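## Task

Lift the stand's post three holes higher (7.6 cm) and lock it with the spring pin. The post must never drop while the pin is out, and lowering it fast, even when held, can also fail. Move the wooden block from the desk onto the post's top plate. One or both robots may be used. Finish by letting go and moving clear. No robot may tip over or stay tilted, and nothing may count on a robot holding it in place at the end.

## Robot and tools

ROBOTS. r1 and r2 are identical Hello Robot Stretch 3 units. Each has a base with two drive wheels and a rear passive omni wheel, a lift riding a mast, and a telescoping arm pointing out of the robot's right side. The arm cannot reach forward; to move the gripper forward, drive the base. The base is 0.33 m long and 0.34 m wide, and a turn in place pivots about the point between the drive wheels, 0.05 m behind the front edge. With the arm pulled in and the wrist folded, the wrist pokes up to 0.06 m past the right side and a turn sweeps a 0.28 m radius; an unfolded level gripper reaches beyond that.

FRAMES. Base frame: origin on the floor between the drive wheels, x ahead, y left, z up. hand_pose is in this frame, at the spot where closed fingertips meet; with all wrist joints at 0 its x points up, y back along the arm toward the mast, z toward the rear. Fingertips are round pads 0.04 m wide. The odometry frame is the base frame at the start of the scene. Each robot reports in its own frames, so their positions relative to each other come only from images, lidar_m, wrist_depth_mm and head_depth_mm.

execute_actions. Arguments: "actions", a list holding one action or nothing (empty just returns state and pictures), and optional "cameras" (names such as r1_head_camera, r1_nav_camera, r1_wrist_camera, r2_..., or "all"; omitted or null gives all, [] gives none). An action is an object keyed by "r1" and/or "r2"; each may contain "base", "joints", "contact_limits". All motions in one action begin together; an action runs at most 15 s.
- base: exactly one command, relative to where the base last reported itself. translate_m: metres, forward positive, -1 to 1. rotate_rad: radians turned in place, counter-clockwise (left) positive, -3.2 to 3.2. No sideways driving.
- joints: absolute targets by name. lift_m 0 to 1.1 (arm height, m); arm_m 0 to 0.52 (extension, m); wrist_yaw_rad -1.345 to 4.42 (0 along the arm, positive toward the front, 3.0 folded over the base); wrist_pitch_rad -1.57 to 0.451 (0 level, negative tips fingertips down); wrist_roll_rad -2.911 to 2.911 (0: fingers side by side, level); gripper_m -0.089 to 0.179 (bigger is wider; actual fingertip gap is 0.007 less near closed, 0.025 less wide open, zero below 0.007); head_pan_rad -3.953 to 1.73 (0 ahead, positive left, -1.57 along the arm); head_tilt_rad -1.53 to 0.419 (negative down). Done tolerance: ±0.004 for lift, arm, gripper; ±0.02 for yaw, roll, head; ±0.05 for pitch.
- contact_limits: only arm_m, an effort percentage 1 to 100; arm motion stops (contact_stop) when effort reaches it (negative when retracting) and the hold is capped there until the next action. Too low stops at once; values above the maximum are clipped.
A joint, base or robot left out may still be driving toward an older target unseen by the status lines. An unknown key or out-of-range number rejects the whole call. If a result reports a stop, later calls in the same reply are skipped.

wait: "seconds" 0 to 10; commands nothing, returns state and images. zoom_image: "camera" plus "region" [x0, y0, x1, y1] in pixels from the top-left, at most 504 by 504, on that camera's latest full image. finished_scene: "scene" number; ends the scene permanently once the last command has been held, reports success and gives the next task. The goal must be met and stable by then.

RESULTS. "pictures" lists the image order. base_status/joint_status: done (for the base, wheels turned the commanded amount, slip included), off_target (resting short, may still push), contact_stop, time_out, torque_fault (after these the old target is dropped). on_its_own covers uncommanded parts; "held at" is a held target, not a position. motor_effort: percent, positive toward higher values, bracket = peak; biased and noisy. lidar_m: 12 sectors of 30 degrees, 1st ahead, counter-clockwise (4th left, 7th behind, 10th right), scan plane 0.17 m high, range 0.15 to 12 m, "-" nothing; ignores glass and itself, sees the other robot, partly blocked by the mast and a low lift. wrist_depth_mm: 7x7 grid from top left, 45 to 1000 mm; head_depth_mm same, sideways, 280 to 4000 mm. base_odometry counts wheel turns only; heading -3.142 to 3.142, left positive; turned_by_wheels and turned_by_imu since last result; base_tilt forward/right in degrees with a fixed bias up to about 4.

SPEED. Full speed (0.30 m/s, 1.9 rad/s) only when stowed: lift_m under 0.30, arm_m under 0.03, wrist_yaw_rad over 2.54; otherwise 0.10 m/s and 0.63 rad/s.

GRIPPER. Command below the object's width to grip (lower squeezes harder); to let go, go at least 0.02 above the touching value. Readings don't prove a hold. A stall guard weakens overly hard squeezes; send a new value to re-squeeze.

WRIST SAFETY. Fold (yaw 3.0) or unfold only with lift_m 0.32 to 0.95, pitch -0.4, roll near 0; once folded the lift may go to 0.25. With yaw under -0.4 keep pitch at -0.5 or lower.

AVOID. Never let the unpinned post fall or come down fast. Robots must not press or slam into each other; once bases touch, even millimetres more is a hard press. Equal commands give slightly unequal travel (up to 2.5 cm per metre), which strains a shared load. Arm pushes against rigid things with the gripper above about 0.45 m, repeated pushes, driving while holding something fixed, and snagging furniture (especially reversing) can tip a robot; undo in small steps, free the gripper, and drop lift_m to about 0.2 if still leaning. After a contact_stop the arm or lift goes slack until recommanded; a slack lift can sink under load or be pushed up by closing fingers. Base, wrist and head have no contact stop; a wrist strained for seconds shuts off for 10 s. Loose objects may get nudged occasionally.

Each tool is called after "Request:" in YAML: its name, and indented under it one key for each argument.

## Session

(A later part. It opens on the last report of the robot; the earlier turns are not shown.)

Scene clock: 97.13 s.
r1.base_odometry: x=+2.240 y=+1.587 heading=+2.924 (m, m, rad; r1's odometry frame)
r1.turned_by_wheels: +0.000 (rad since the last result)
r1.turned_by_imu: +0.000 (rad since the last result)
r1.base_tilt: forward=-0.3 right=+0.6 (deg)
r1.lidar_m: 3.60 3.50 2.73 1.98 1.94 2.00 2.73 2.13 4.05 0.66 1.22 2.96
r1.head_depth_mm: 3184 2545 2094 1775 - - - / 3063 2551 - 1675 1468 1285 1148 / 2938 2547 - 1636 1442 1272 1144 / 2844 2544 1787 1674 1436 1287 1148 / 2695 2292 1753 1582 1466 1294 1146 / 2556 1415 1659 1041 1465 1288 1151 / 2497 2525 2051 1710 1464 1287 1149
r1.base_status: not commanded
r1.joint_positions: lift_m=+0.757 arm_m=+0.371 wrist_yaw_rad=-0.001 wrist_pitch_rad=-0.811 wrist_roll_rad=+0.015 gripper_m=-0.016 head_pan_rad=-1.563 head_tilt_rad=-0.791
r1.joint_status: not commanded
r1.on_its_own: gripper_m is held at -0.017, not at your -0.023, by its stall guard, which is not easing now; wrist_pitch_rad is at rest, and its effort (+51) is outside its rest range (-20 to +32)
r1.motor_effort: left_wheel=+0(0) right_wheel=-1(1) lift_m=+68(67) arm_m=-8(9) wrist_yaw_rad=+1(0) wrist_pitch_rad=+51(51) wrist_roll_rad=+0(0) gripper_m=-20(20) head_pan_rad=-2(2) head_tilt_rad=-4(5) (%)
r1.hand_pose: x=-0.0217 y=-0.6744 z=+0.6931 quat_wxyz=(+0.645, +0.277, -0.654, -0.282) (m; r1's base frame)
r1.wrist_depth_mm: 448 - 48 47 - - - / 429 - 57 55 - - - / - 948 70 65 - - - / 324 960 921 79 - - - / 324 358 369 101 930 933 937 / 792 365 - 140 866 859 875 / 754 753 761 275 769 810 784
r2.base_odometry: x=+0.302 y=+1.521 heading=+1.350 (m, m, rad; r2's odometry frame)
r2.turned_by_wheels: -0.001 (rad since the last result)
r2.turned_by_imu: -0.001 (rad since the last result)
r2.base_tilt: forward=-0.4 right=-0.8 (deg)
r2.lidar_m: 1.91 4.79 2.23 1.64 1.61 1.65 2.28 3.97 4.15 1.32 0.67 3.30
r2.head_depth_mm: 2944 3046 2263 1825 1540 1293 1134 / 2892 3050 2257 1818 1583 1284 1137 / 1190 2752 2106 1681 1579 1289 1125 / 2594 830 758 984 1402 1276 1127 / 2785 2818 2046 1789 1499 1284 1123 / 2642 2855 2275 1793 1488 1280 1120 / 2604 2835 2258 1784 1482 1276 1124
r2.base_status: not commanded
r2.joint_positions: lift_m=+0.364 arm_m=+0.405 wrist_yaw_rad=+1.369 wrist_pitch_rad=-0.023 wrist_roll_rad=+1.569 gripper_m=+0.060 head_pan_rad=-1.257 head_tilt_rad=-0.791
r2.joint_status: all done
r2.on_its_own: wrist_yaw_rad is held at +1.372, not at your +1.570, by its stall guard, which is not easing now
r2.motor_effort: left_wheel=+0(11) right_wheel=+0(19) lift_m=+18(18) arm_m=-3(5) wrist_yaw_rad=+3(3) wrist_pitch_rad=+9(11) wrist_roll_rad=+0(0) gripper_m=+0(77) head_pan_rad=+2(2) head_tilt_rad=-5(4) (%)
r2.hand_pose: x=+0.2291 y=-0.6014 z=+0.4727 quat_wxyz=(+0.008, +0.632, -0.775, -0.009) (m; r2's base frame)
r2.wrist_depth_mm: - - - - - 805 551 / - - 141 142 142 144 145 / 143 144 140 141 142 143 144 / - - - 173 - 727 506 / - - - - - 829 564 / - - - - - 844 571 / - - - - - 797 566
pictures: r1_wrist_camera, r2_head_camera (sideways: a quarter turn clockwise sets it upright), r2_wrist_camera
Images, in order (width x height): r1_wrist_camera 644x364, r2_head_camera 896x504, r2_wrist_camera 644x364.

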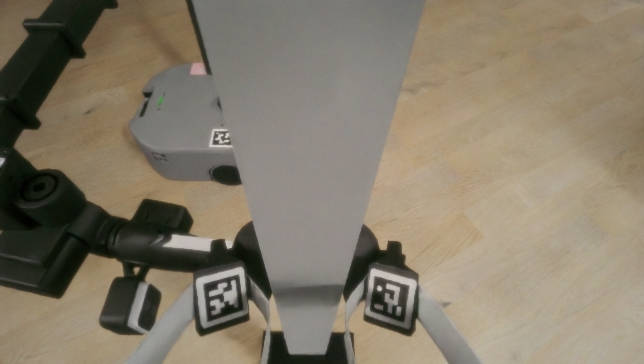

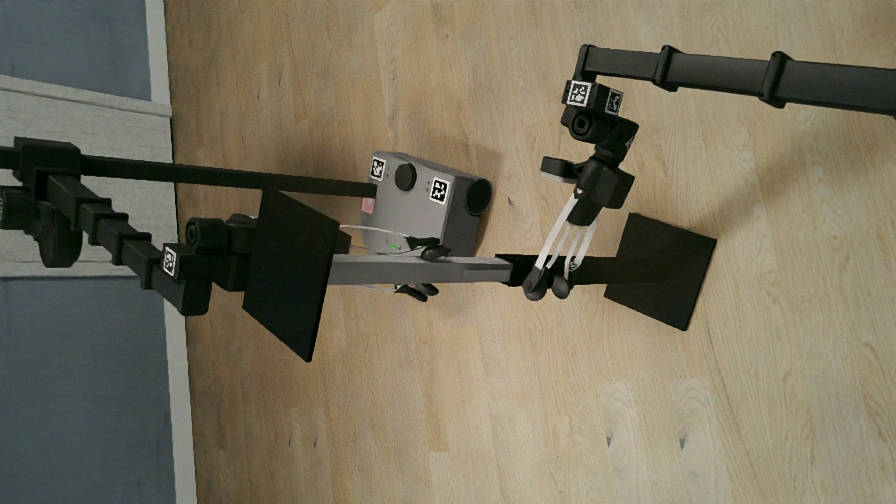

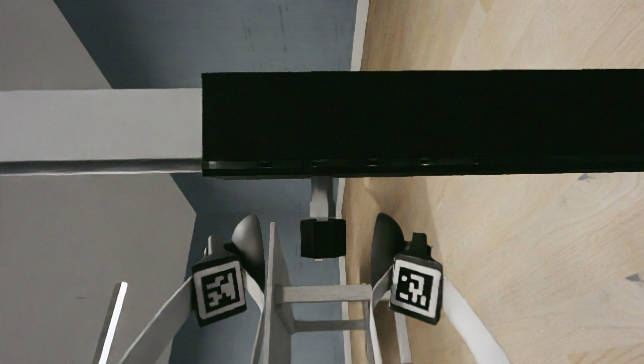

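Request:
execute_actions:
  actions:
    - {"r1":{"joints":{"lift_m":0.722}},"r2":{"joints":{"wrist_yaw_rad":1.57}}}
  cameras: ["r2_wrist_camera","r1_wrist_camera","r2_head_camera"]

Scene clock: 101.47 s.
r1.base_odometry: x=+2.240 y=+1.587 heading=+2.923 (m, m, rad; r1's odometry frame)
r1.turned_by_wheels: +0.000 (rad since the last result)
r1.turned_by_imu: -0.007 (rad since the last result)
r1.base_tilt: forward=+0.5 right=-0.5 (deg)
r1.lidar_m: 3.61 3.50 2.76 1.98 1.94 2.00 2.72 2.14 4.13 0.66 2.86 2.96
r1.head_depth_mm: 3237 2655 2102 1743 - - - / 3126 2638 2162 1657 1455 1297 1152 / 3024 2655 696 1648 1445 1284 1154 / 2867 2626 1976 1667 1449 1296 1151 / 2715 2452 1777 1602 1480 1293 1144 / 2607 1437 1259 1056 1481 1291 1151 / 2488 2624 2085 1733 1481 1300 1155
r1.base_status: not commanded
r1.joint_positions: lift_m=+0.722 arm_m=+0.371 wrist_yaw_rad=-0.011 wrist_pitch_rad=-0.726 wrist_roll_rad=+0.015 gripper_m=-0.017 head_pan_rad=-1.563 head_tilt_rad=-0.793
r1.joint_status: all done
r1.on_its_own: gripper_m is held at -0.017, not at your -0.023, by its stall guard, which is not easing now
r1.motor_effort: left_wheel=-6(22) right_wheel=+11(18) lift_m=+34(61) arm_m=-9(8) wrist_yaw_rad=+7(9) wrist_pitch_rad=+11(51) wrist_roll_rad=-1(0) gripper_m=-18(20) head_pan_rad=-2(2) head_tilt_rad=-3(5) (%)
r1.hand_pose: x=-0.0235 y=-0.6911 z=+0.6726 quat_wxyz=(+0.655, +0.246, -0.667, -0.257) (m; r1's base frame)
r1.wrist_depth_mm: - - - 58 60 - - / 427 - - 65 - - - / - - 964 75 - - - / - 921 904 88 - - - / 310 374 935 107 989 980 - / 310 351 387 135 898 848 895 / 741 327 761 199 771 791 823
r2.base_odometry: x=+0.302 y=+1.521 heading=+1.350 (m, m, rad; r2's odometry frame)
r2.turned_by_wheels: +0.000 (rad since the last result)
r2.turned_by_imu: +0.000 (rad since the last result)
r2.base_tilt: forward=-0.5 right=-0.8 (deg)
r2.lidar_m: 1.91 4.79 2.24 1.65 1.60 1.65 2.29 3.97 4.17 1.32 0.67 3.32
r2.head_depth_mm: 2959 3084 2286 1832 1545 1292 1131 / 2889 3037 2278 1828 1575 1291 1138 / 1217 2737 2100 1664 1549 1280 1127 / 2645 870 760 1623 1381 1273 1125 / 2709 2899 2024 1813 1498 1281 1120 / 2662 2831 2238 1791 1489 1273 1120 / 2598 2820 2248 1773 1488 1274 1117
r2.base_status: not commanded
r2.joint_positions: lift_m=+0.364 arm_m=+0.405 wrist_yaw_rad=+1.567 wrist_pitch_rad=-0.023 wrist_roll_rad=+1.569 gripper_m=+0.060 head_pan_rad=-1.257 head_tilt_rad=-0.791
r2.joint_status: all done
r2.motor_effort: left_wheel=+1(1) right_wheel=-1(1) lift_m=+18(18) arm_m=-3(3) wrist_yaw_rad=+2(3) wrist_pitch_rad=+9(9) wrist_roll_rad=+0(0) gripper_m=+1(1) head_pan_rad=+2(3) head_tilt_rad=-6(4) (%)
r2.hand_pose: x=+0.2342 y=-0.5512 z=+0.4727 quat_wxyz=(+0.009, +0.706, -0.708, -0.008) (m; r2's base frame)
r2.wrist_depth_mm: 121 121 118 119 120 121 121 / - - - 150 - 732 506 / - - - - - 837 563 / - - - - - 822 557 / - - - - - 837 567 / - - - - - 862 566 / - - - - - 798 560
pictures: r1_wrist_camera, r2_head_camera (sideways: a quarter turn clockwise sets it upright), r2_wrist_camera
Images, in order (width x height): r1_wrist_camera 644x364, r2_head_camera 896x504, r2_wrist_camera 644x364.

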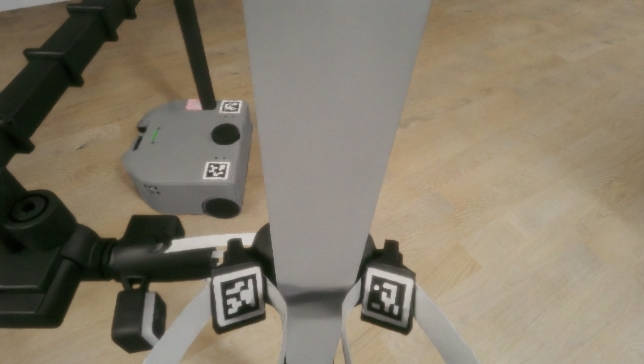

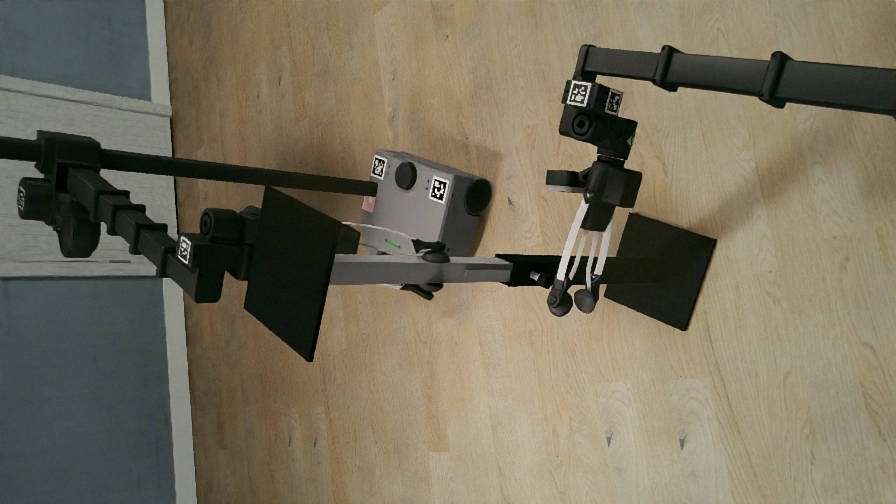

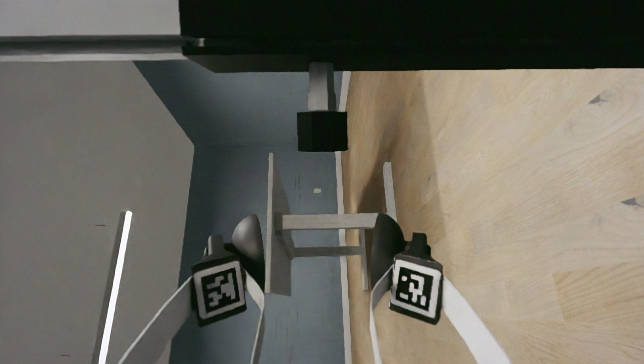

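Request:
execute_actions:
  actions:
    - {"r1":{"joints":{"lift_m":0.716}},"r2":{"base":{"translate_m":0.004},"joints":{"arm_m":0.455},"contact_limits":{"arm_m":16}}}
  cameras: []

Request:
execute_actions:
  actions:
    - {"r1":{"joints":{"gripper_m":0.09}}}
  cameras: []

Request:
execute_actions:
  actions:
    - {"r1":{"base":{"translate_m":-0.006},"joints":{"lift_m":0.715,"wrist_yaw_rad":0,"wrist_pitch_rad":-0.7,"arm_m":0.365}}}
  cameras: ["r1_wrist_camera"]

Request:
execute_actions:
  actions:
    - {"r1":{"joints":{"gripper_m":-0.023}}}
  cameras: []

Request:
execute_actions:
  actions:
    - {"r1":{"joints":{"lift_m":0.7185}}}
  cameras: ["r2_wrist_camera","r1_wrist_camera"]

Scene clock: 107.83 s.
r1.base_odometry: x=+2.240 y=+1.587 heading=+2.923 (m, m, rad; r1's odometry frame)
r1.turned_by_wheels: +0.000 (rad since the last result)
r1.turned_by_imu: +0.000 (rad since the last result)
r1.base_tilt: forward=+0.5 right=-0.7 (deg)
r1.lidar_m: 3.63 3.48 2.75 1.98 1.94 1.99 2.72 2.14 4.09 0.67 2.86 2.96
r1.head_depth_mm: 3241 2635 2087 1743 - - - / 3099 2655 2174 1661 1468 1296 1148 / 2988 2630 697 1612 1452 1299 1150 / 2873 2631 2008 1736 1462 1296 1154 / 2708 2379 1789 1608 1480 1300 1147 / 2593 1449 1695 1010 1488 1291 1157 / 2514 2609 2081 1728 1487 1288 1146
r1.base_status: not commanded
r1.joint_positions: lift_m=+0.717 arm_m=+0.370 wrist_yaw_rad=-0.016 wrist_pitch_rad=-0.715 wrist_roll_rad=+0.015 gripper_m=-0.017 head_pan_rad=-1.563 head_tilt_rad=-0.793
r1.joint_status: lift_m contact_stop (moved -0.005 of -0.006)
r1.on_its_own: gripper_m is held at -0.017, not at your -0.023, by its stall guard, which is not easing now; lift_m is slack since a contact_stop, until your next command for it
r1.motor_effort: left_wheel=-7(7) right_wheel=+14(14) lift_m=+36(36) arm_m=+2(8) wrist_yaw_rad=+11(11) wrist_pitch_rad=+6(11) wrist_roll_rad=+0(0) gripper_m=-18(19) head_pan_rad=-2(2) head_tilt_rad=-3(3) (%)
r1.hand_pose: x=-0.0243 y=-0.6925 z=+0.6694 quat_wxyz=(+0.656, +0.241, -0.669, -0.255) (m; r1's base frame)
r1.wrist_depth_mm: - - 891 59 62 - - / 433 - - 66 - - - / - - 964 76 - - - / - 904 902 89 - - - / 922 943 947 107 971 - - / 309 328 873 134 904 895 907 / 306 316 750 194 777 799 807
r2.base_odometry: x=+0.303 y=+1.524 heading=+1.350 (m, m, rad; r2's odometry frame)
r2.turned_by_wheels: +0.000 (rad since the last result)
r2.turned_by_imu: +0.001 (rad since the last result)
r2.base_tilt: forward=-0.5 right=-0.9 (deg)
r2.lidar_m: 1.91 4.79 2.24 1.64 1.60 1.66 2.29 3.98 4.16 1.32 0.67 3.30
r2.head_depth_mm: 2942 3056 2288 1827 1545 1288 1130 / 2857 3024 2264 1826 1482 1292 1150 / 1229 2795 2106 1672 1453 1295 1125 / 2653 891 760 1644 1414 1272 1125 / 2721 2905 2098 1789 1506 1281 1124 / 2646 2880 2212 1784 1487 1279 1118 / 2580 2820 2210 1788 1485 1280 1116
r2.base_status: done
r2.joint_positions: lift_m=+0.364 arm_m=+0.455 wrist_yaw_rad=+1.568 wrist_pitch_rad=-0.023 wrist_roll_rad=+1.569 gripper_m=+0.060 head_pan_rad=-1.257 head_tilt_rad=-0.791
r2.joint_status: all done
r2.motor_effort: left_wheel=+1(4) right_wheel=-1(2) lift_m=+18(18) arm_m=+3(3) wrist_yaw_rad=+2(3) wrist_pitch_rad=+9(9) wrist_roll_rad=+0(0) gripper_m=+0(0) head_pan_rad=+2(3) head_tilt_rad=-3(4) (%)
r2.contact_limits: arm_m 16 (drawing in: default 26, maximum 43; extending or still: default 36, maximum 59)
r2.hand_pose: x=+0.2343 y=-0.6005 z=+0.4727 quat_wxyz=(+0.009, +0.706, -0.708, -0.008) (m; r2's base frame)
r2.wrist_depth_mm: - - - - - 814 556 / - - 117 118 118 119 120 / 122 123 119 120 121 122 123 / - - 122 125 124 139 141 / - - - - - 841 557 / - - - - - 863 564 / - - - - - 779 566
pictures: none
No camera images: the call's "cameras" was empty. Leave "cameras" out to get every camera's image.

not run: a stop came earlier in this reply.

not run: a stop came earlier in this reply.

not run: a stop came earlier in this reply.

not run: a stop came earlier in this reply.

Resting on the pin; good.

Request:
execute_actions:
  actions:
    - {"r1":{"joints":{"gripper_m":0.09,"lift_m":0.717}}}
  cameras: []

Request:
execute_actions:
  actions:
    - {"r1":{"base":{"translate_m":-0.008},"joints":{"lift_m":0.715,"wrist_yaw_rad":0,"wrist_pitch_rad":-0.7,"arm_m":0.365}}}
  cameras: ["r1_wrist_camera"]

Request:
execute_actions:
  actions:
    - {"r1":{"joints":{"gripper_m":-0.023}}}
  cameras: []

Request:
execute_actions:
  actions:
    - {"r1":{"joints":{"lift_m":0.7185}}}
  cameras: ["r2_wrist_camera","r1_wrist_camera"]

Scene clock: 113.63 s.
r1.base_odometry: x=+2.240 y=+1.587 heading=+2.924 (m, m, rad; r1's odometry frame)
r1.turned_by_wheels: +0.000 (rad since the last result)
r1.turned_by_imu: +0.001 (rad since the last result)
r1.base_tilt: forward=+0.5 right=-0.6 (deg)
r1.lidar_m: 3.62 3.49 2.75 1.98 1.94 2.00 2.72 2.13 4.09 0.67 2.85 2.95
r1.head_depth_mm: 3172 2611 2111 1743 - - - / 3104 2641 2161 1665 1473 1304 1152 / 2993 2662 695 1618 1460 1281 1153 / 2863 2610 2010 1694 1448 1296 1147 / 2670 2365 1781 1596 1488 1298 1151 / 2600 1449 1691 1009 1485 1285 1148 / 2512 2625 2085 1728 1484 1294 1148
r1.base_status: not commanded
r1.joint_positions: lift_m=+0.717 arm_m=+0.370 wrist_yaw_rad=-0.003 wrist_pitch_rad=-0.715 wrist_roll_rad=+0.015 gripper_m=+0.090 head_pan_rad=-1.563 head_tilt_rad=-0.793
r1.joint_status: all done
r1.motor_effort: left_wheel=-1(7) right_wheel=+1(14) lift_m=+36(36) arm_m=+2(2) wrist_yaw_rad=+2(11) wrist_pitch_rad=+6(6) wrist_roll_rad=+0(0) gripper_m=+0(81) head_pan_rad=-1(2) head_tilt_rad=-4(4) (%)
r1.hand_pose: x=-0.0221 y=-0.6926 z=+0.6696 quat_wxyz=(+0.657, +0.245, -0.667, -0.250) (m; r1's base frame)
r1.wrist_depth_mm: - - - 58 60 - - / 432 - - 66 68 - - / - - - 75 - - - / - 951 893 88 - - - / 927 928 944 106 980 - - / 298 335 822 133 863 910 893 / 299 317 724 193 774 818 794
r2.base_odometry: x=+0.303 y=+1.524 heading=+1.350 (m, m, rad; r2's odometry frame)
r2.turned_by_wheels: +0.000 (rad since the last result)
r2.turned_by_imu: +0.000 (rad since the last result)
r2.base_tilt: forward=-0.5 right=-0.9 (deg)
r2.lidar_m: 1.91 4.79 2.23 1.65 1.61 1.66 2.29 3.97 4.16 1.32 0.67 3.30
r2.head_depth_mm: 2954 3051 2305 1810 1545 1297 1135 / 2867 3043 2267 1821 1477 1293 1146 / 1228 2764 2109 1669 1454 1291 1126 / 2686 888 763 1663 1412 1273 1127 / 2697 2919 2030 1754 1495 1287 1119 / 2627 2843 2216 1798 1494 1276 1119 / 2616 2804 2254 1794 1498 1278 1121
r2.base_status: not commanded
r2.joint_positions: lift_m=+0.364 arm_m=+0.455 wrist_yaw_rad=+1.568 wrist_pitch_rad=-0.023 wrist_roll_rad=+1.569 gripper_m=+0.060 head_pan_rad=-1.257 head_tilt_rad=-0.791
r2.joint_status: not commanded
r2.motor_effort: left_wheel=+1(1) right_wheel=-1(2) lift_m=+18(18) arm_m=+3(3) wrist_yaw_rad=+1(2) wrist_pitch_rad=+9(9) wrist_roll_rad=+0(0) gripper_m=+1(0) head_pan_rad=+3(3) head_tilt_rad=-4(5) (%)
r2.hand_pose: x=+0.2343 y=-0.6005 z=+0.4727 quat_wxyz=(+0.009, +0.706, -0.708, -0.008) (m; r2's base frame)
r2.wrist_depth_mm: - - - - - 832 559 / - - 117 118 118 119 120 / 122 123 119 120 121 121 122 / - - 122 125 124 139 140 / - - - - - 847 564 / - - - - - 837 563 / - - - - - 793 559
pictures: none
No camera images: the call's "cameras" was empty. Leave "cameras" out to get every camera's image.

Scene clock: 115.33 s.
r1.base_odometry: x=+2.248 y=+1.585 heading=+2.924 (m, m, rad; r1's odometry frame)
r1.turned_by_wheels: +0.000 (rad since the last result)
r1.turned_by_imu: +0.000 (rad since the last result)
r1.base_tilt: forward=+0.3 right=-0.6 (deg)
r1.lidar_m: 3.63 3.50 2.75 1.98 1.94 2.00 2.72 2.13 4.12 0.66 2.86 2.96
r1.head_depth_mm: 3304 2652 2094 1738 1494 - - / 3076 2649 2171 1664 1490 1294 1153 / 3013 2683 694 1654 1453 1289 1153 / 2868 2628 1974 1747 1453 1293 1150 / 2690 2439 1778 1620 1486 1300 1151 / 2585 1439 1735 1007 1483 1295 1145 / 2492 2628 2089 1694 1482 1296 1147
r1.base_status: done
r1.joint_positions: lift_m=+0.715 arm_m=+0.365 wrist_yaw_rad=-0.002 wrist_pitch_rad=-0.715 wrist_roll_rad=+0.015 gripper_m=+0.090 head_pan_rad=-1.563 head_tilt_rad=-0.793
r1.joint_status: all done
r1.motor_effort: left_wheel=-1(4) right_wheel=+0(6) lift_m=+27(30) arm_m=-7(8) wrist_yaw_rad=+2(1) wrist_pitch_rad=+6(6) wrist_roll_rad=+0(1) gripper_m=+0(0) head_pan_rad=-2(1) head_tilt_rad=-3(4) (%)
r1.hand_pose: x=-0.0220 y=-0.6882 z=+0.6679 quat_wxyz=(+0.657, +0.245, -0.667, -0.250) (m; r1's base frame)
r1.wrist_depth_mm: - - 66 63 - - - / 420 - 74 71 - - - / - - 927 81 - - - / - 941 876 95 - - - / 938 925 931 114 - 985 - / 308 332 338 151 857 885 891 / 317 534 752 225 797 810 811
r2.base_odometry: x=+0.303 y=+1.524 heading=+1.350 (m, m, rad; r2's odometry frame)
r2.turned_by_wheels: +0.000 (rad since the last result)
r2.turned_by_imu: +0.000 (rad since the last result)
r2.base_tilt: forward=-0.6 right=-0.8 (deg)
r2.lidar_m: 1.90 4.78 2.23 1.65 1.61 1.65 2.28 3.96 4.15 1.32 0.67 3.31
r2.head_depth_mm: 2930 3083 2286 1822 1546 1293 1128 / 2877 3040 2279 1810 1480 1290 1148 / 1223 2902 2066 1676 1452 1286 1123 / 2713 881 760 1664 1412 1277 1120 / 2711 2906 2020 1790 1490 1286 1121 / 2683 2851 2260 1800 1496 1284 1116 / 2594 2775 2234 1777 1482 1278 1118
r2.base_status: not commanded
r2.joint_positions: lift_m=+0.364 arm_m=+0.455 wrist_yaw_rad=+1.568 wrist_pitch_rad=-0.023 wrist_roll_rad=+1.569 gripper_m=+0.060 head_pan_rad=-1.257 head_tilt_rad=-0.791
r2.joint_status: not commanded
r2.motor_effort: left_wheel=+1(1) right_wheel=-1(1) lift_m=+18(18) arm_m=+3(3) wrist_yaw_rad=+3(2) wrist_pitch_rad=+9(9) wrist_roll_rad=+0(0) gripper_m=+1(1) head_pan_rad=+2(3) head_tilt_rad=-5(5) (%)
r2.hand_pose: x=+0.2343 y=-0.6005 z=+0.4727 quat_wxyz=(+0.009, +0.706, -0.708, -0.008) (m; r2's base frame)
r2.wrist_depth_mm: - - - - - 820 548 / - - 117 118 118 119 121 / 122 123 119 120 121 122 123 / - - 123 125 124 139 141 / - - - - - 841 557 / - - - - - 837 564 / - - - - - 795 560
pictures: r1_wrist_camera
Images, in order (width x height): r1_wrist_camera 644x364.

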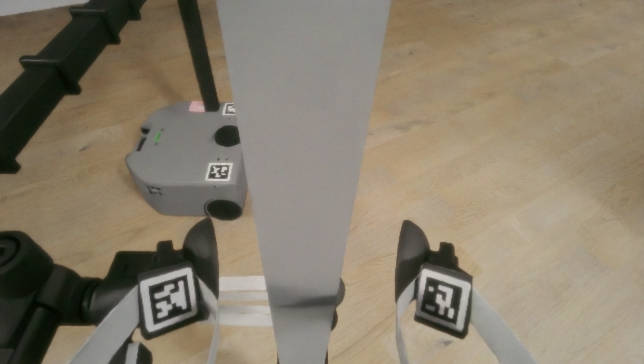

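Scene clock: 116.93 s.
r1.base_odometry: x=+2.248 y=+1.585 heading=+2.924 (m, m, rad; r1's odometry frame)
r1.turned_by_wheels: +0.000 (rad since the last result)
r1.turned_by_imu: +0.000 (rad since the last result)
r1.base_tilt: forward=+0.7 right=-0.7 (deg)
r1.lidar_m: 3.64 3.49 2.74 1.98 1.94 1.99 2.72 2.13 4.10 0.67 2.86 2.96
r1.head_depth_mm: 3242 2601 2102 1740 1507 - - / 3124 2642 2168 1648 1477 1294 1155 / 2992 2636 691 1665 1452 1282 1150 / 2835 2632 1978 1728 1455 1294 1156 / 2718 2425 1789 1602 1487 1294 1154 / 2586 1442 1727 1010 1485 1295 1148 / 2518 2598 2088 1692 1479 1292 1148
r1.base_status: not commanded
r1.joint_positions: lift_m=+0.715 arm_m=+0.365 wrist_yaw_rad=+0.002 wrist_pitch_rad=-0.706 wrist_roll_rad=+0.015 gripper_m=-0.022 head_pan_rad=-1.563 head_tilt_rad=-0.793
r1.joint_status: all done
r1.motor_effort: left_wheel=+1(1) right_wheel=-4(5) lift_m=+35(35) arm_m=-7(6) wrist_yaw_rad=-1(2) wrist_pitch_rad=+2(6) wrist_roll_rad=+0(1) gripper_m=-19(95) head_pan_rad=-2(2) head_tilt_rad=-3(3) (%)
r1.hand_pose: x=-0.0212 y=-0.6898 z=+0.6692 quat_wxyz=(+0.659, +0.243, -0.668, -0.246) (m; r1's base frame)
r1.wrist_depth_mm: - - 64 61 - - - / 438 - 935 69 - - - / - - 933 79 - - - / - 944 872 92 - - - / 925 946 941 111 986 991 - / 308 320 - 139 904 880 909 / 319 314 755 198 769 807 810
r2.base_odometry: x=+0.303 y=+1.524 heading=+1.350 (m, m, rad; r2's odometry frame)
r2.turned_by_wheels: +0.000 (rad since the last result)
r2.turned_by_imu: +0.000 (rad since the last result)
r2.base_tilt: forward=-0.5 right=-0.9 (deg)
r2.lidar_m: 1.91 4.79 2.24 1.64 1.61 1.65 2.29 3.98 4.12 1.33 0.67 3.31
r2.head_depth_mm: 2963 3043 2267 1821 1549 1298 1135 / 2843 3064 2267 1819 1472 1287 1146 / 1225 2893 2050 1690 1462 1283 1125 / 2694 868 760 1639 1412 1271 1126 / 2730 2875 2042 1800 1500 1285 1118 / 2662 2847 2241 1778 1495 1280 1121 / 2610 2823 2218 1774 1483 1274 1118
r2.base_status: not commanded
r2.joint_positions: lift_m=+0.364 arm_m=+0.455 wrist_yaw_rad=+1.568 wrist_pitch_rad=-0.023 wrist_roll_rad=+1.569 gripper_m=+0.060 head_pan_rad=-1.257 head_tilt_rad=-0.791
r2.joint_status: not commanded
r2.motor_effort: left_wheel=+1(1) right_wheel=-1(1) lift_m=+18(18) arm_m=+3(3) wrist_yaw_rad=+2(2) wrist_pitch_rad=+9(9) wrist_roll_rad=+0(0) gripper_m=+1(1) head_pan_rad=+2(3) head_tilt_rad=-3(4) (%)
r2.hand_pose: x=+0.2343 y=-0.6005 z=+0.4727 quat_wxyz=(+0.009, +0.706, -0.708, -0.008) (m; r2's base frame)
r2.wrist_depth_mm: - - - - - 811 563 / - - 117 118 118 119 120 / 122 123 119 120 121 121 123 / - - 123 125 124 139 140 / - - - - - 839 557 / - - - - - 855 558 / - - - - - 802 571
pictures: none
No camera images: the call's "cameras" was empty. Leave "cameras" out to get every camera's image.

Scene clock: 117.47 s.
r1.base_odometry: x=+2.248 y=+1.585 heading=+2.924 (m, m, rad; r1's odometry frame)
r1.turned_by_wheels: +0.000 (rad since the last result)
r1.turned_by_imu: +0.000 (rad since the last result)
r1.base_tilt: forward=+0.4 right=-0.5 (deg)
r1.lidar_m: 3.63 3.50 2.73 1.98 1.94 2.00 2.71 2.13 4.12 0.67 2.86 2.96
r1.head_depth_mm: 3227 2638 2105 1743 - - - / 3067 2617 2158 1653 1462 1296 1151 / 3010 2620 691 1647 1449 1287 1146 / 2870 2663 1970 1739 1446 1297 1150 / 2681 2446 1773 1596 1488 1295 1150 / 2615 1436 1729 1011 1479 1293 1152 / 2508 2650 2097 1697 1480 1287 1147
r1.base_status: not commanded
r1.joint_positions: lift_m=+0.718 arm_m=+0.365 wrist_yaw_rad=+0.003 wrist_pitch_rad=-0.711 wrist_roll_rad=+0.015 gripper_m=-0.022 head_pan_rad=-1.563 head_tilt_rad=-0.793
r1.joint_status: all done
r1.motor_effort: left_wheel=+2(2) right_wheel=-5(6) lift_m=+57(57) arm_m=-6(7) wrist_yaw_rad=+0(2) wrist_pitch_rad=+4(5) wrist_roll_rad=+0(1) gripper_m=-21(20) head_pan_rad=-2(2) head_tilt_rad=-4(3) (%)
r1.hand_pose: x=-0.0211 y=-0.6888 z=+0.6709 quat_wxyz=(+0.658, +0.245, -0.667, -0.247) (m; r1's base frame)
r1.wrist_depth_mm: - - 64 61 - - - / 428 - 934 69 - - - / - - 943 79 - - - / - 955 887 93 - - - / 933 935 944 112 965 989 - / 310 323 - 140 884 906 902 / 320 316 767 211 778 805 807
r2.base_odometry: x=+0.303 y=+1.524 heading=+1.350 (m, m, rad; r2's odometry frame)
r2.turned_by_wheels: +0.000 (rad since the last result)
r2.turned_by_imu: +0.000 (rad since the last result)
r2.base_tilt: forward=-0.5 right=-0.8 (deg)
r2.lidar_m: 1.91 4.78 2.23 1.64 1.60 1.66 2.29 3.99 4.14 1.32 0.67 3.33
r2.head_depth_mm: 2968 3067 2310 1817 1553 1295 1130 / 2878 3093 2284 1823 1469 1284 1147 / 1218 2862 2048 1685 1452 1279 1131 / 2695 872 762 1638 1403 1279 1121 / 2764 2911 2029 1804 1484 1287 1121 / 2692 2806 2256 1781 1499 1286 1125 / 2576 2849 2222 1802 1492 1277 1117
r2.base_status: not commanded
r2.joint_positions: lift_m=+0.364 arm_m=+0.455 wrist_yaw_rad=+1.568 wrist_pitch_rad=-0.023 wrist_roll_rad=+1.569 gripper_m=+0.060 head_pan_rad=-1.257 head_tilt_rad=-0.791
r2.joint_status: not commanded
r2.motor_effort: left_wheel=+1(1) right_wheel=-1(1) lift_m=+18(18) arm_m=+3(3) wrist_yaw_rad=+2(2) wrist_pitch_rad=+9(9) wrist_roll_rad=+0(0) gripper_m=+1(1) head_pan_rad=+2(3) head_tilt_rad=-3(5) (%)
r2.hand_pose: x=+0.2343 y=-0.6005 z=+0.4727 quat_wxyz=(+0.009, +0.706, -0.708, -0.008) (m; r2's base frame)
r2.wrist_depth_mm: - - - - - 819 557 / - - 117 118 118 119 120 / 123 123 119 120 121 121 123 / - - 123 125 124 139 140 / - - - - - 853 560 / - - - - - 850 562 / - - - - - 791 559
pictures: r1_wrist_camera, r2_wrist_camera
Images, in order (width x height): r1_wrist_camera 644x364, r2_wrist_camera 644x364.

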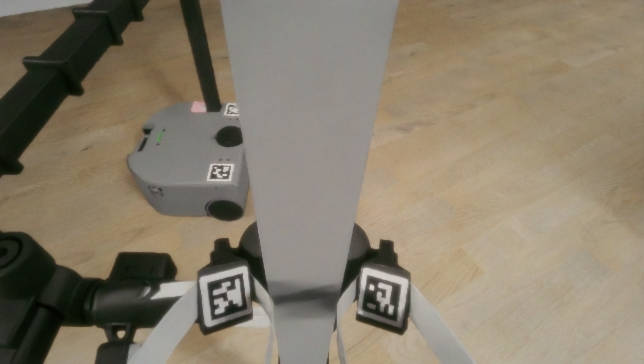

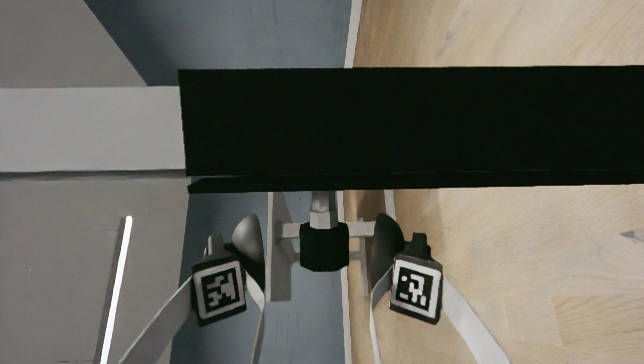

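One hole at a time.

Request:
execute_actions:
  actions:
    - {"r2":{"joints":{"gripper_m":-0.085,"arm_m":0.462}}}
  cameras: []

Request:
execute_actions:
  actions:
    - {"r2":{"joints":{"arm_m":0.424},"contact_limits":{"arm_m":40}}}
  cameras: ["r2_wrist_camera"]

Request:
execute_actions:
  actions:
    - {"r1":{"joints":{"lift_m":0.732}}}
  cameras: ["r2_wrist_camera"]

Request:
execute_actions:
  actions:
    - {"r2":{"joints":{"gripper_m":0.06}}}
  cameras: ["r2_wrist_camera"]

Request:
execute_actions:
  actions:
    - {"r1":{"joints":{"lift_m":0.7445}},"r2":{"joints":{"wrist_yaw_rad":1.57}}}
  cameras: ["r2_wrist_camera"]

Scene clock: 123.50 s.
r1.base_odometry: x=+2.248 y=+1.585 heading=+2.924 (m, m, rad; r1's odometry frame)
r1.turned_by_wheels: +0.000 (rad since the last result)
r1.turned_by_imu: +0.001 (rad since the last result)
r1.base_tilt: forward=+0.3 right=-0.6 (deg)
r1.lidar_m: 3.63 3.50 2.75 1.98 1.93 2.00 2.71 2.13 4.14 0.67 2.86 2.97
r1.head_depth_mm: 3211 2632 2110 1741 - - - / 3121 2644 2145 1652 1465 1293 1154 / 3044 2654 692 1641 1453 1283 1151 / 2880 2612 1970 1740 1453 1290 1148 / 2687 2438 1771 1595 1486 1292 1148 / 2584 1436 1731 998 1475 1291 1149 / 2498 2643 2090 1725 1479 1286 1148
r1.base_status: not commanded
r1.joint_positions: lift_m=+0.718 arm_m=+0.365 wrist_yaw_rad=+0.003 wrist_pitch_rad=-0.711 wrist_roll_rad=+0.015 gripper_m=-0.022 head_pan_rad=-1.563 head_tilt_rad=-0.793
r1.joint_status: not commanded
r1.motor_effort: left_wheel=+1(2) right_wheel=-6(6) lift_m=+56(57) arm_m=-7(7) wrist_yaw_rad=-2(1) wrist_pitch_rad=+5(4) wrist_roll_rad=+0(1) gripper_m=-20(21) head_pan_rad=-2(2) head_tilt_rad=-3(4) (%)
r1.hand_pose: x=-0.0211 y=-0.6888 z=+0.6709 quat_wxyz=(+0.658, +0.245, -0.667, -0.247) (m; r1's base frame)
r1.wrist_depth_mm: - - 64 62 - - - / 436 - 934 69 - - - / - - 929 80 - - - / - 928 889 93 - - - / 932 920 945 112 960 995 - / 305 328 - 140 921 876 896 / 300 314 771 211 772 805 834
r2.base_odometry: x=+0.303 y=+1.525 heading=+1.352 (m, m, rad; r2's odometry frame)
r2.turned_by_wheels: +0.003 (rad since the last result)
r2.turned_by_imu: +0.005 (rad since the last result)
r2.base_tilt: forward=-0.4 right=-0.9 (deg)
r2.lidar_m: 1.91 4.80 2.23 1.64 1.61 1.66 2.30 3.97 4.16 1.32 0.67 3.32
r2.head_depth_mm: 2996 3093 2289 1823 1529 1300 1125 / 2855 2995 2265 1807 1472 1290 1147 / 1224 2739 2106 1673 1439 1285 1127 / 2682 889 760 1625 1429 1274 1124 / 2718 2903 2093 1797 1505 1281 1123 / 2662 2822 2248 1777 1496 1278 1117 / 2609 2857 2233 1773 1482 1273 1118
r2.base_status: not commanded
r2.joint_positions: lift_m=+0.364 arm_m=+0.462 wrist_yaw_rad=+1.564 wrist_pitch_rad=-0.022 wrist_roll_rad=+1.569 gripper_m=-0.083 head_pan_rad=-1.257 head_tilt_rad=-0.791
r2.joint_status: all done
r2.on_its_own: left_wheel is at rest, and its effort (+28) is outside its rest range (-18 to +18); right_wheel is at rest, and its effort (-50) is outside its rest range (-18 to +18)
r2.motor_effort: left_wheel=+28(28) right_wheel=-50(50) lift_m=+18(18) arm_m=+2(2) wrist_yaw_rad=+7(7) wrist_pitch_rad=+9(12) wrist_roll_rad=+0(0) gripper_m=-38(100) head_pan_rad=+2(2) head_tilt_rad=-3(4) (%)
r2.hand_pose: x=+0.2343 y=-0.6086 z=+0.4729 quat_wxyz=(+0.009, +0.705, -0.710, -0.008) (m; r2's base frame)
r2.wrist_depth_mm: - - - - - 825 550 / - - - - - 712 512 / 117 117 113 114 115 116 117 / 129 120 116 117 118 119 120 / - - - 138 - 835 558 / - - - 134 - 833 563 / - - - - - 859 570
pictures: none
No camera images: the call's "cameras" was empty. Leave "cameras" out to get every camera's image.

Scene clock: 125.07 s.
r1.base_odometry: x=+2.248 y=+1.585 heading=+2.924 (m, m, rad; r1's odometry frame)
r1.turned_by_wheels: +0.000 (rad since the last result)
r1.turned_by_imu: +0.000 (rad since the last result)
r1.base_tilt: forward=+0.5 right=-0.5 (deg)
r1.lidar_m: 3.65 3.50 2.75 1.98 1.94 1.98 2.71 2.13 4.11 0.67 2.86 2.97
r1.head_depth_mm: 3205 2632 2104 1754 - - - / 3103 2658 2168 1657 1461 1291 1155 / 3001 2630 685 1655 1459 1288 1151 / 2850 2631 1974 1736 1457 1294 1150 / 2708 2429 1792 1600 1476 1292 1150 / 2584 1439 1691 1027 1479 1294 1146 / 2534 2620 2077 1724 1485 1294 1150
r1.base_status: not commanded
r1.joint_positions: lift_m=+0.718 arm_m=+0.365 wrist_yaw_rad=+0.003 wrist_pitch_rad=-0.704 wrist_roll_rad=+0.015 gripper_m=-0.022 head_pan_rad=-1.563 head_tilt_rad=-0.793
r1.joint_status: not commanded
r1.motor_effort: left_wheel=+2(2) right_wheel=-6(7) lift_m=+51(57) arm_m=-7(6) wrist_yaw_rad=-2(0) wrist_pitch_rad=+1(4) wrist_roll_rad=+0(1) gripper_m=-19(20) head_pan_rad=-2(2) head_tilt_rad=-3(4) (%)
r1.hand_pose: x=-0.0211 y=-0.6902 z=+0.6725 quat_wxyz=(+0.659, +0.243, -0.668, -0.245) (m; r1's base frame)
r1.wrist_depth_mm: - 667 64 61 - - - / 445 - 918 69 - - - / - - 952 79 - - - / - 935 867 92 - - - / 301 956 950 110 961 - - / 312 336 - 138 886 895 918 / 727 309 753 197 775 810 788
r2.base_odometry: x=+0.303 y=+1.525 heading=+1.351 (m, m, rad; r2's odometry frame)
r2.turned_by_wheels: -0.002 (rad since the last result)
r2.turned_by_imu: -0.002 (rad since the last result)
r2.base_tilt: forward=-0.5 right=-0.8 (deg)
r2.lidar_m: 1.91 4.80 2.23 1.65 1.61 1.66 2.30 3.97 4.16 1.33 0.67 3.32
r2.head_depth_mm: 2945 3063 2314 1812 1542 1298 1127 / 2860 3041 2279 1824 1580 1285 1134 / 1221 2746 2115 1676 1541 1287 1124 / 2680 864 753 1625 1380 1278 1122 / 2762 2909 2031 1786 1492 1287 1123 / 2648 2859 2225 1790 1490 1282 1121 / 2630 2826 2220 1795 1492 1273 1119
r2.base_status: not commanded
r2.joint_positions: lift_m=+0.364 arm_m=+0.425 wrist_yaw_rad=+1.477 wrist_pitch_rad=-0.024 wrist_roll_rad=+1.569 gripper_m=-0.075 head_pan_rad=-1.257 head_tilt_rad=-0.791
r2.joint_status: all done
r2.on_its_own: gripper_m is held at -0.075, not at your -0.085, by its stall guard, which is still easing; right_wheel is at rest, and its effort (-19) is outside its rest range (-18 to +18); arm_m is at rest, and its effort (-15) is outside its rest range (-14 to +14); wrist_yaw_rad is at rest, and its effort (+100) is outside its rest range (-12 to +12)
r2.motor_effort: left_wheel=+7(28) right_wheel=-19(49) lift_m=+18(18) arm_m=-15(18) wrist_yaw_rad=+100(100) wrist_pitch_rad=+9(9) wrist_roll_rad=+0(0) gripper_m=-13(38) head_pan_rad=+1(2) head_tilt_rad=-5(6) (%)
r2.contact_limits: arm_m 40 (drawing in: default 26, maximum 43; extending or still: default 36, maximum 59)
r2.hand_pose: x=+0.2331 y=-0.5941 z=+0.4726 quat_wxyz=(+0.009, +0.673, -0.739, -0.008) (m; r2's base frame)
r2.wrist_depth_mm: - - - - - 763 527 / - 127 123 123 124 126 126 / 127 128 124 125 126 126 128 / - - - - - 785 559 / - - - 140 - 835 562 / - - - - - 842 560 / - - - - - 857 564
pictures: r2_wrist_camera
Images, in order (width x height): r2_wrist_camera 644x364.

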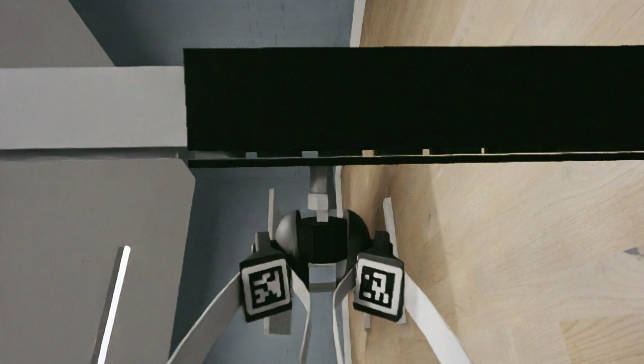

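Scene clock: 125.87 s.
r1.base_odometry: x=+2.248 y=+1.585 heading=+2.924 (m, m, rad; r1's odometry frame)
r1.turned_by_wheels: +0.000 (rad since the last result)
r1.turned_by_imu: +0.000 (rad since the last result)
r1.base_tilt: forward=+0.5 right=-0.5 (deg)
r1.lidar_m: 3.63 3.50 2.74 1.97 1.93 1.99 2.72 2.13 4.11 0.67 2.86 2.97
r1.head_depth_mm: 3203 2640 2099 1735 - - - / 3105 2624 2149 1670 1484 1302 1155 / 3003 2632 666 1662 1459 1285 1152 / 2845 2625 1975 1703 1456 1295 1151 / 2686 2454 1766 1603 1474 1296 1147 / 2606 1443 1681 1026 1486 1294 1149 / 2499 2628 2095 1729 1474 1290 1146
r1.base_status: not commanded
r1.joint_positions: lift_m=+0.731 arm_m=+0.365 wrist_yaw_rad=+0.003 wrist_pitch_rad=-0.712 wrist_roll_rad=+0.015 gripper_m=-0.022 head_pan_rad=-1.563 head_tilt_rad=-0.793
r1.joint_status: all done
r1.motor_effort: left_wheel=+2(2) right_wheel=-7(6) lift_m=+57(59) arm_m=-6(6) wrist_yaw_rad=-2(2) wrist_pitch_rad=+5(6) wrist_roll_rad=+0(0) gripper_m=-21(21) head_pan_rad=-2(2) head_tilt_rad=-3(3) (%)
r1.hand_pose: x=-0.0211 y=-0.6887 z=+0.6844 quat_wxyz=(+0.658, +0.245, -0.667, -0.248) (m; r1's base frame)
r1.wrist_depth_mm: - 658 64 62 - - - / 460 - 919 69 - - - / 423 - 945 79 - - - / - 944 863 93 - - - / 310 941 955 112 - - - / 313 346 - 140 895 912 916 / 749 327 770 211 796 801 834
r2.base_odometry: x=+0.303 y=+1.524 heading=+1.351 (m, m, rad; r2's odometry frame)
r2.turned_by_wheels: +0.000 (rad since the last result)
r2.turned_by_imu: +0.000 (rad since the last result)
r2.base_tilt: forward=-0.5 right=-0.9 (deg)
r2.lidar_m: 1.91 4.81 2.23 1.65 1.61 1.66 2.30 3.98 4.15 1.33 0.67 3.31
r2.head_depth_mm: 2958 3069 2276 1806 1546 1297 1131 / 2869 3076 2252 1807 1582 1287 1138 / 1217 2811 2103 1673 1536 1289 1127 / 2674 835 737 1619 1391 1281 1122 / 2738 2935 2080 1801 1498 1288 1119 / 2651 2821 2254 1789 1484 1275 1120 / 2599 2823 2221 1781 1485 1276 1111
r2.base_status: not commanded
r2.joint_positions: lift_m=+0.364 arm_m=+0.424 wrist_yaw_rad=+1.454 wrist_pitch_rad=-0.024 wrist_roll_rad=+1.570 gripper_m=-0.070 head_pan_rad=-1.257 head_tilt_rad=-0.791
r2.joint_status: not commanded
r2.on_its_own: wrist_yaw_rad is held at +1.460, not at your +1.570, by its stall guard, which is not easing now; gripper_m is held at -0.072, not at your -0.085, by its stall guard, which is still easing; right_wheel is at rest, and its effort (-22) is outside its rest range (-18 to +18)
r2.motor_effort: left_wheel=+12(12) right_wheel=-22(23) lift_m=+18(18) arm_m=-6(15) wrist_yaw_rad=+6(100) wrist_pitch_rad=+9(9) wrist_roll_rad=+0(0) gripper_m=-32(34) head_pan_rad=+2(3) head_tilt_rad=-3(5) (%)
r2.hand_pose: x=+0.2325 y=-0.5991 z=+0.4724 quat_wxyz=(+0.009, +0.665, -0.747, -0.009) (m; r2's base frame)
r2.wrist_depth_mm: - - - - - 828 559 / - 128 123 125 126 127 128 / 128 129 124 126 127 128 129 / - - - - - 843 526 / - - - 140 - 840 560 / - - - - - 840 561 / - - - - - 852 560
pictures: r2_wrist_camera
Images, in order (width x height): r2_wrist_camera 644x364.

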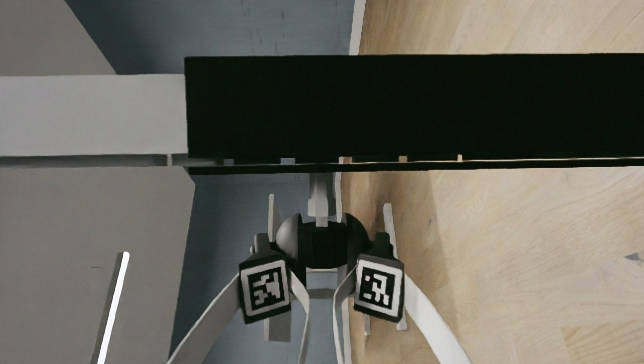

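Scene clock: 127.67 s.
r1.base_odometry: x=+2.248 y=+1.585 heading=+2.924 (m, m, rad; r1's odometry frame)
r1.turned_by_wheels: +0.000 (rad since the last result)
r1.turned_by_imu: +0.000 (rad since the last result)
r1.base_tilt: forward=+0.4 right=-0.5 (deg)
r1.lidar_m: 3.65 3.50 2.74 1.97 1.94 1.99 2.72 2.13 4.10 0.67 2.85 2.96
r1.head_depth_mm: 3279 2630 2103 1737 - - - / 3140 2626 2147 1668 1480 1299 1151 / 3005 2623 666 1653 1455 1284 1151 / 2857 2647 1978 1655 1461 1295 1150 / 2713 2432 1766 1608 1484 1293 1146 / 2583 1441 1685 1029 1484 1292 1148 / 2503 2640 2090 1728 1477 1292 1146
r1.base_status: not commanded
r1.joint_positions: lift_m=+0.731 arm_m=+0.365 wrist_yaw_rad=+0.003 wrist_pitch_rad=-0.712 wrist_roll_rad=+0.015 gripper_m=-0.022 head_pan_rad=-1.563 head_tilt_rad=-0.793
r1.joint_status: not commanded
r1.motor_effort: left_wheel=+2(2) right_wheel=-7(6) lift_m=+56(57) arm_m=-6(7) wrist_yaw_rad=-1(1) wrist_pitch_rad=+5(5) wrist_roll_rad=+0(0) gripper_m=-21(21) head_pan_rad=-1(2) head_tilt_rad=-4(4) (%)
r1.hand_pose: x=-0.0211 y=-0.6887 z=+0.6844 quat_wxyz=(+0.658, +0.245, -0.667, -0.248) (m; r1's base frame)
r1.wrist_depth_mm: - 652 64 62 - - - / 459 - 915 69 - - - / 424 - 980 79 - - - / - 944 881 93 - - - / 310 961 956 112 - - - / 318 345 - 140 912 925 916 / 734 320 778 213 787 787 818
r2.base_odometry: x=+0.303 y=+1.524 heading=+1.350 (m, m, rad; r2's odometry frame)
r2.turned_by_wheels: -0.001 (rad since the last result)
r2.turned_by_imu: -0.002 (rad since the last result)
r2.base_tilt: forward=-0.5 right=-0.7 (deg)
r2.lidar_m: 1.91 4.79 2.23 1.65 1.61 1.66 2.29 3.96 4.14 1.33 0.67 3.34
r2.head_depth_mm: 2933 3056 2278 1818 1554 1286 1132 / 2859 3066 2277 1811 1570 1289 1141 / 1223 2894 2111 1684 1548 1291 1126 / 2686 837 734 1627 1412 1278 1120 / 2705 2914 2085 1781 1495 1276 1124 / 2701 2866 2247 1789 1494 1279 1126 / 2640 2802 2233 1781 1489 1275 1111
r2.base_status: not commanded
r2.joint_positions: lift_m=+0.364 arm_m=+0.424 wrist_yaw_rad=+1.457 wrist_pitch_rad=-0.023 wrist_roll_rad=+1.570 gripper_m=+0.060 head_pan_rad=-1.257 head_tilt_rad=-0.791
r2.joint_status: all done
r2.on_its_own: wrist_yaw_rad is held at +1.460, not at your +1.570, by its stall guard, which is not easing now
r2.motor_effort: left_wheel=-1(12) right_wheel=+0(22) lift_m=+18(18) arm_m=-3(6) wrist_yaw_rad=+3(6) wrist_pitch_rad=+9(11) wrist_roll_rad=+0(0) gripper_m=+0(78) head_pan_rad=+3(2) head_tilt_rad=-5(4) (%)
r2.hand_pose: x=+0.2326 y=-0.5983 z=+0.4727 quat_wxyz=(+0.009, +0.666, -0.746, -0.008) (m; r2's base frame)
r2.wrist_depth_mm: - - - - - 814 550 / - 130 126 127 127 129 130 / 130 131 127 128 129 130 131 / - - - - - 852 536 / - - - - - 839 564 / - - - - - 836 560 / - - - - - 784 556
pictures: r2_wrist_camera
Images, in order (width x height): r2_wrist_camera 644x364.

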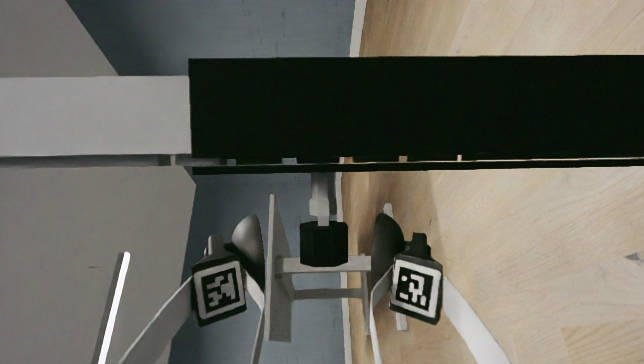

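Scene clock: 128.67 s.
r1.base_odometry: x=+2.248 y=+1.585 heading=+2.924 (m, m, rad; r1's odometry frame)
r1.turned_by_wheels: +0.000 (rad since the last result)
r1.turned_by_imu: +0.000 (rad since the last result)
r1.base_tilt: forward=+0.4 right=-0.7 (deg)
r1.lidar_m: 3.66 3.48 2.74 1.97 1.93 2.00 2.72 2.13 4.12 0.67 2.86 2.97
r1.head_depth_mm: 3228 2623 2097 1780 - - - / 3102 2621 2219 1698 1486 1300 1151 / 2986 742 685 1655 1448 1284 1156 / 2890 2460 2013 1675 1449 1296 1148 / 2709 2453 1781 1604 1477 1292 1150 / 2605 1441 1684 1018 1474 1295 1150 / 2527 2611 2081 1729 1482 1286 1150
r1.base_status: not commanded
r1.joint_positions: lift_m=+0.744 arm_m=+0.365 wrist_yaw_rad=+0.003 wrist_pitch_rad=-0.713 wrist_roll_rad=+0.015 gripper_m=-0.019 head_pan_rad=-1.563 head_tilt_rad=-0.793
r1.joint_status: all done
r1.motor_effort: left_wheel=+2(3) right_wheel=-7(7) lift_m=+57(60) arm_m=-7(7) wrist_yaw_rad=-1(1) wrist_pitch_rad=+5(7) wrist_roll_rad=+0(0) gripper_m=-20(21) head_pan_rad=-2(2) head_tilt_rad=-3(3) (%)
r1.hand_pose: x=-0.0211 y=-0.6885 z=+0.6966 quat_wxyz=(+0.658, +0.246, -0.667, -0.248) (m; r1's base frame)
r1.wrist_depth_mm: - 658 64 62 - - - / 482 - 951 69 - - - / 425 - - 79 - - - / - 963 903 93 - - - / 317 979 968 112 - - - / 319 356 350 141 902 920 939 / 326 767 794 212 784 821 828
r2.base_odometry: x=+0.303 y=+1.524 heading=+1.350 (m, m, rad; r2's odometry frame)
r2.turned_by_wheels: +0.000 (rad since the last result)
r2.turned_by_imu: +0.000 (rad since the last result)
r2.base_tilt: forward=-0.5 right=-0.9 (deg)
r2.lidar_m: 1.90 4.79 2.23 1.65 1.61 1.66 2.29 3.99 4.15 1.33 0.67 3.33
r2.head_depth_mm: 2956 3049 2275 1809 1551 1292 1132 / 2889 3056 2271 1800 1564 1294 1135 / 1206 2853 2114 1688 1539 1283 1130 / 2628 825 762 1635 1388 1269 1129 / 2708 2934 2101 1799 1492 1278 1123 / 2647 2876 2235 1791 1488 1284 1113 / 2603 2850 2251 1787 1498 1277 1119
r2.base_status: not commanded
r2.joint_positions: lift_m=+0.364 arm_m=+0.424 wrist_yaw_rad=+1.567 wrist_pitch_rad=-0.023 wrist_roll_rad=+1.570 gripper_m=+0.060 head_pan_rad=-1.257 head_tilt_rad=-0.791
r2.joint_status: all done
r2.motor_effort: left_wheel=+1(0) right_wheel=-1(0) lift_m=+18(18) arm_m=-3(3) wrist_yaw_rad=+3(4) wrist_pitch_rad=+9(9) wrist_roll_rad=+0(0) gripper_m=+1(0) head_pan_rad=+4(3) head_tilt_rad=-5(5) (%)
r2.hand_pose: x=+0.2342 y=-0.5702 z=+0.4727 quat_wxyz=(+0.009, +0.706, -0.708, -0.008) (m; r2's base frame)
r2.wrist_depth_mm: 116 117 113 114 115 116 117 / 119 120 116 117 118 119 120 / - - - - - 806 557 / - - - - - 832 556 / - - - - - 830 558 / - - - - - 848 566 / - - - - - 788 576
pictures: r2_wrist_camera
Images, in order (width x height): r2_wrist_camera 644x364.

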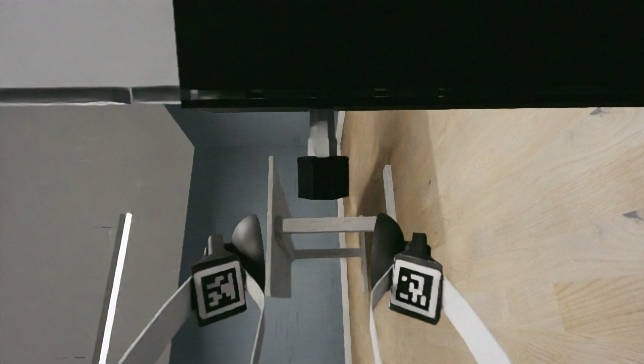

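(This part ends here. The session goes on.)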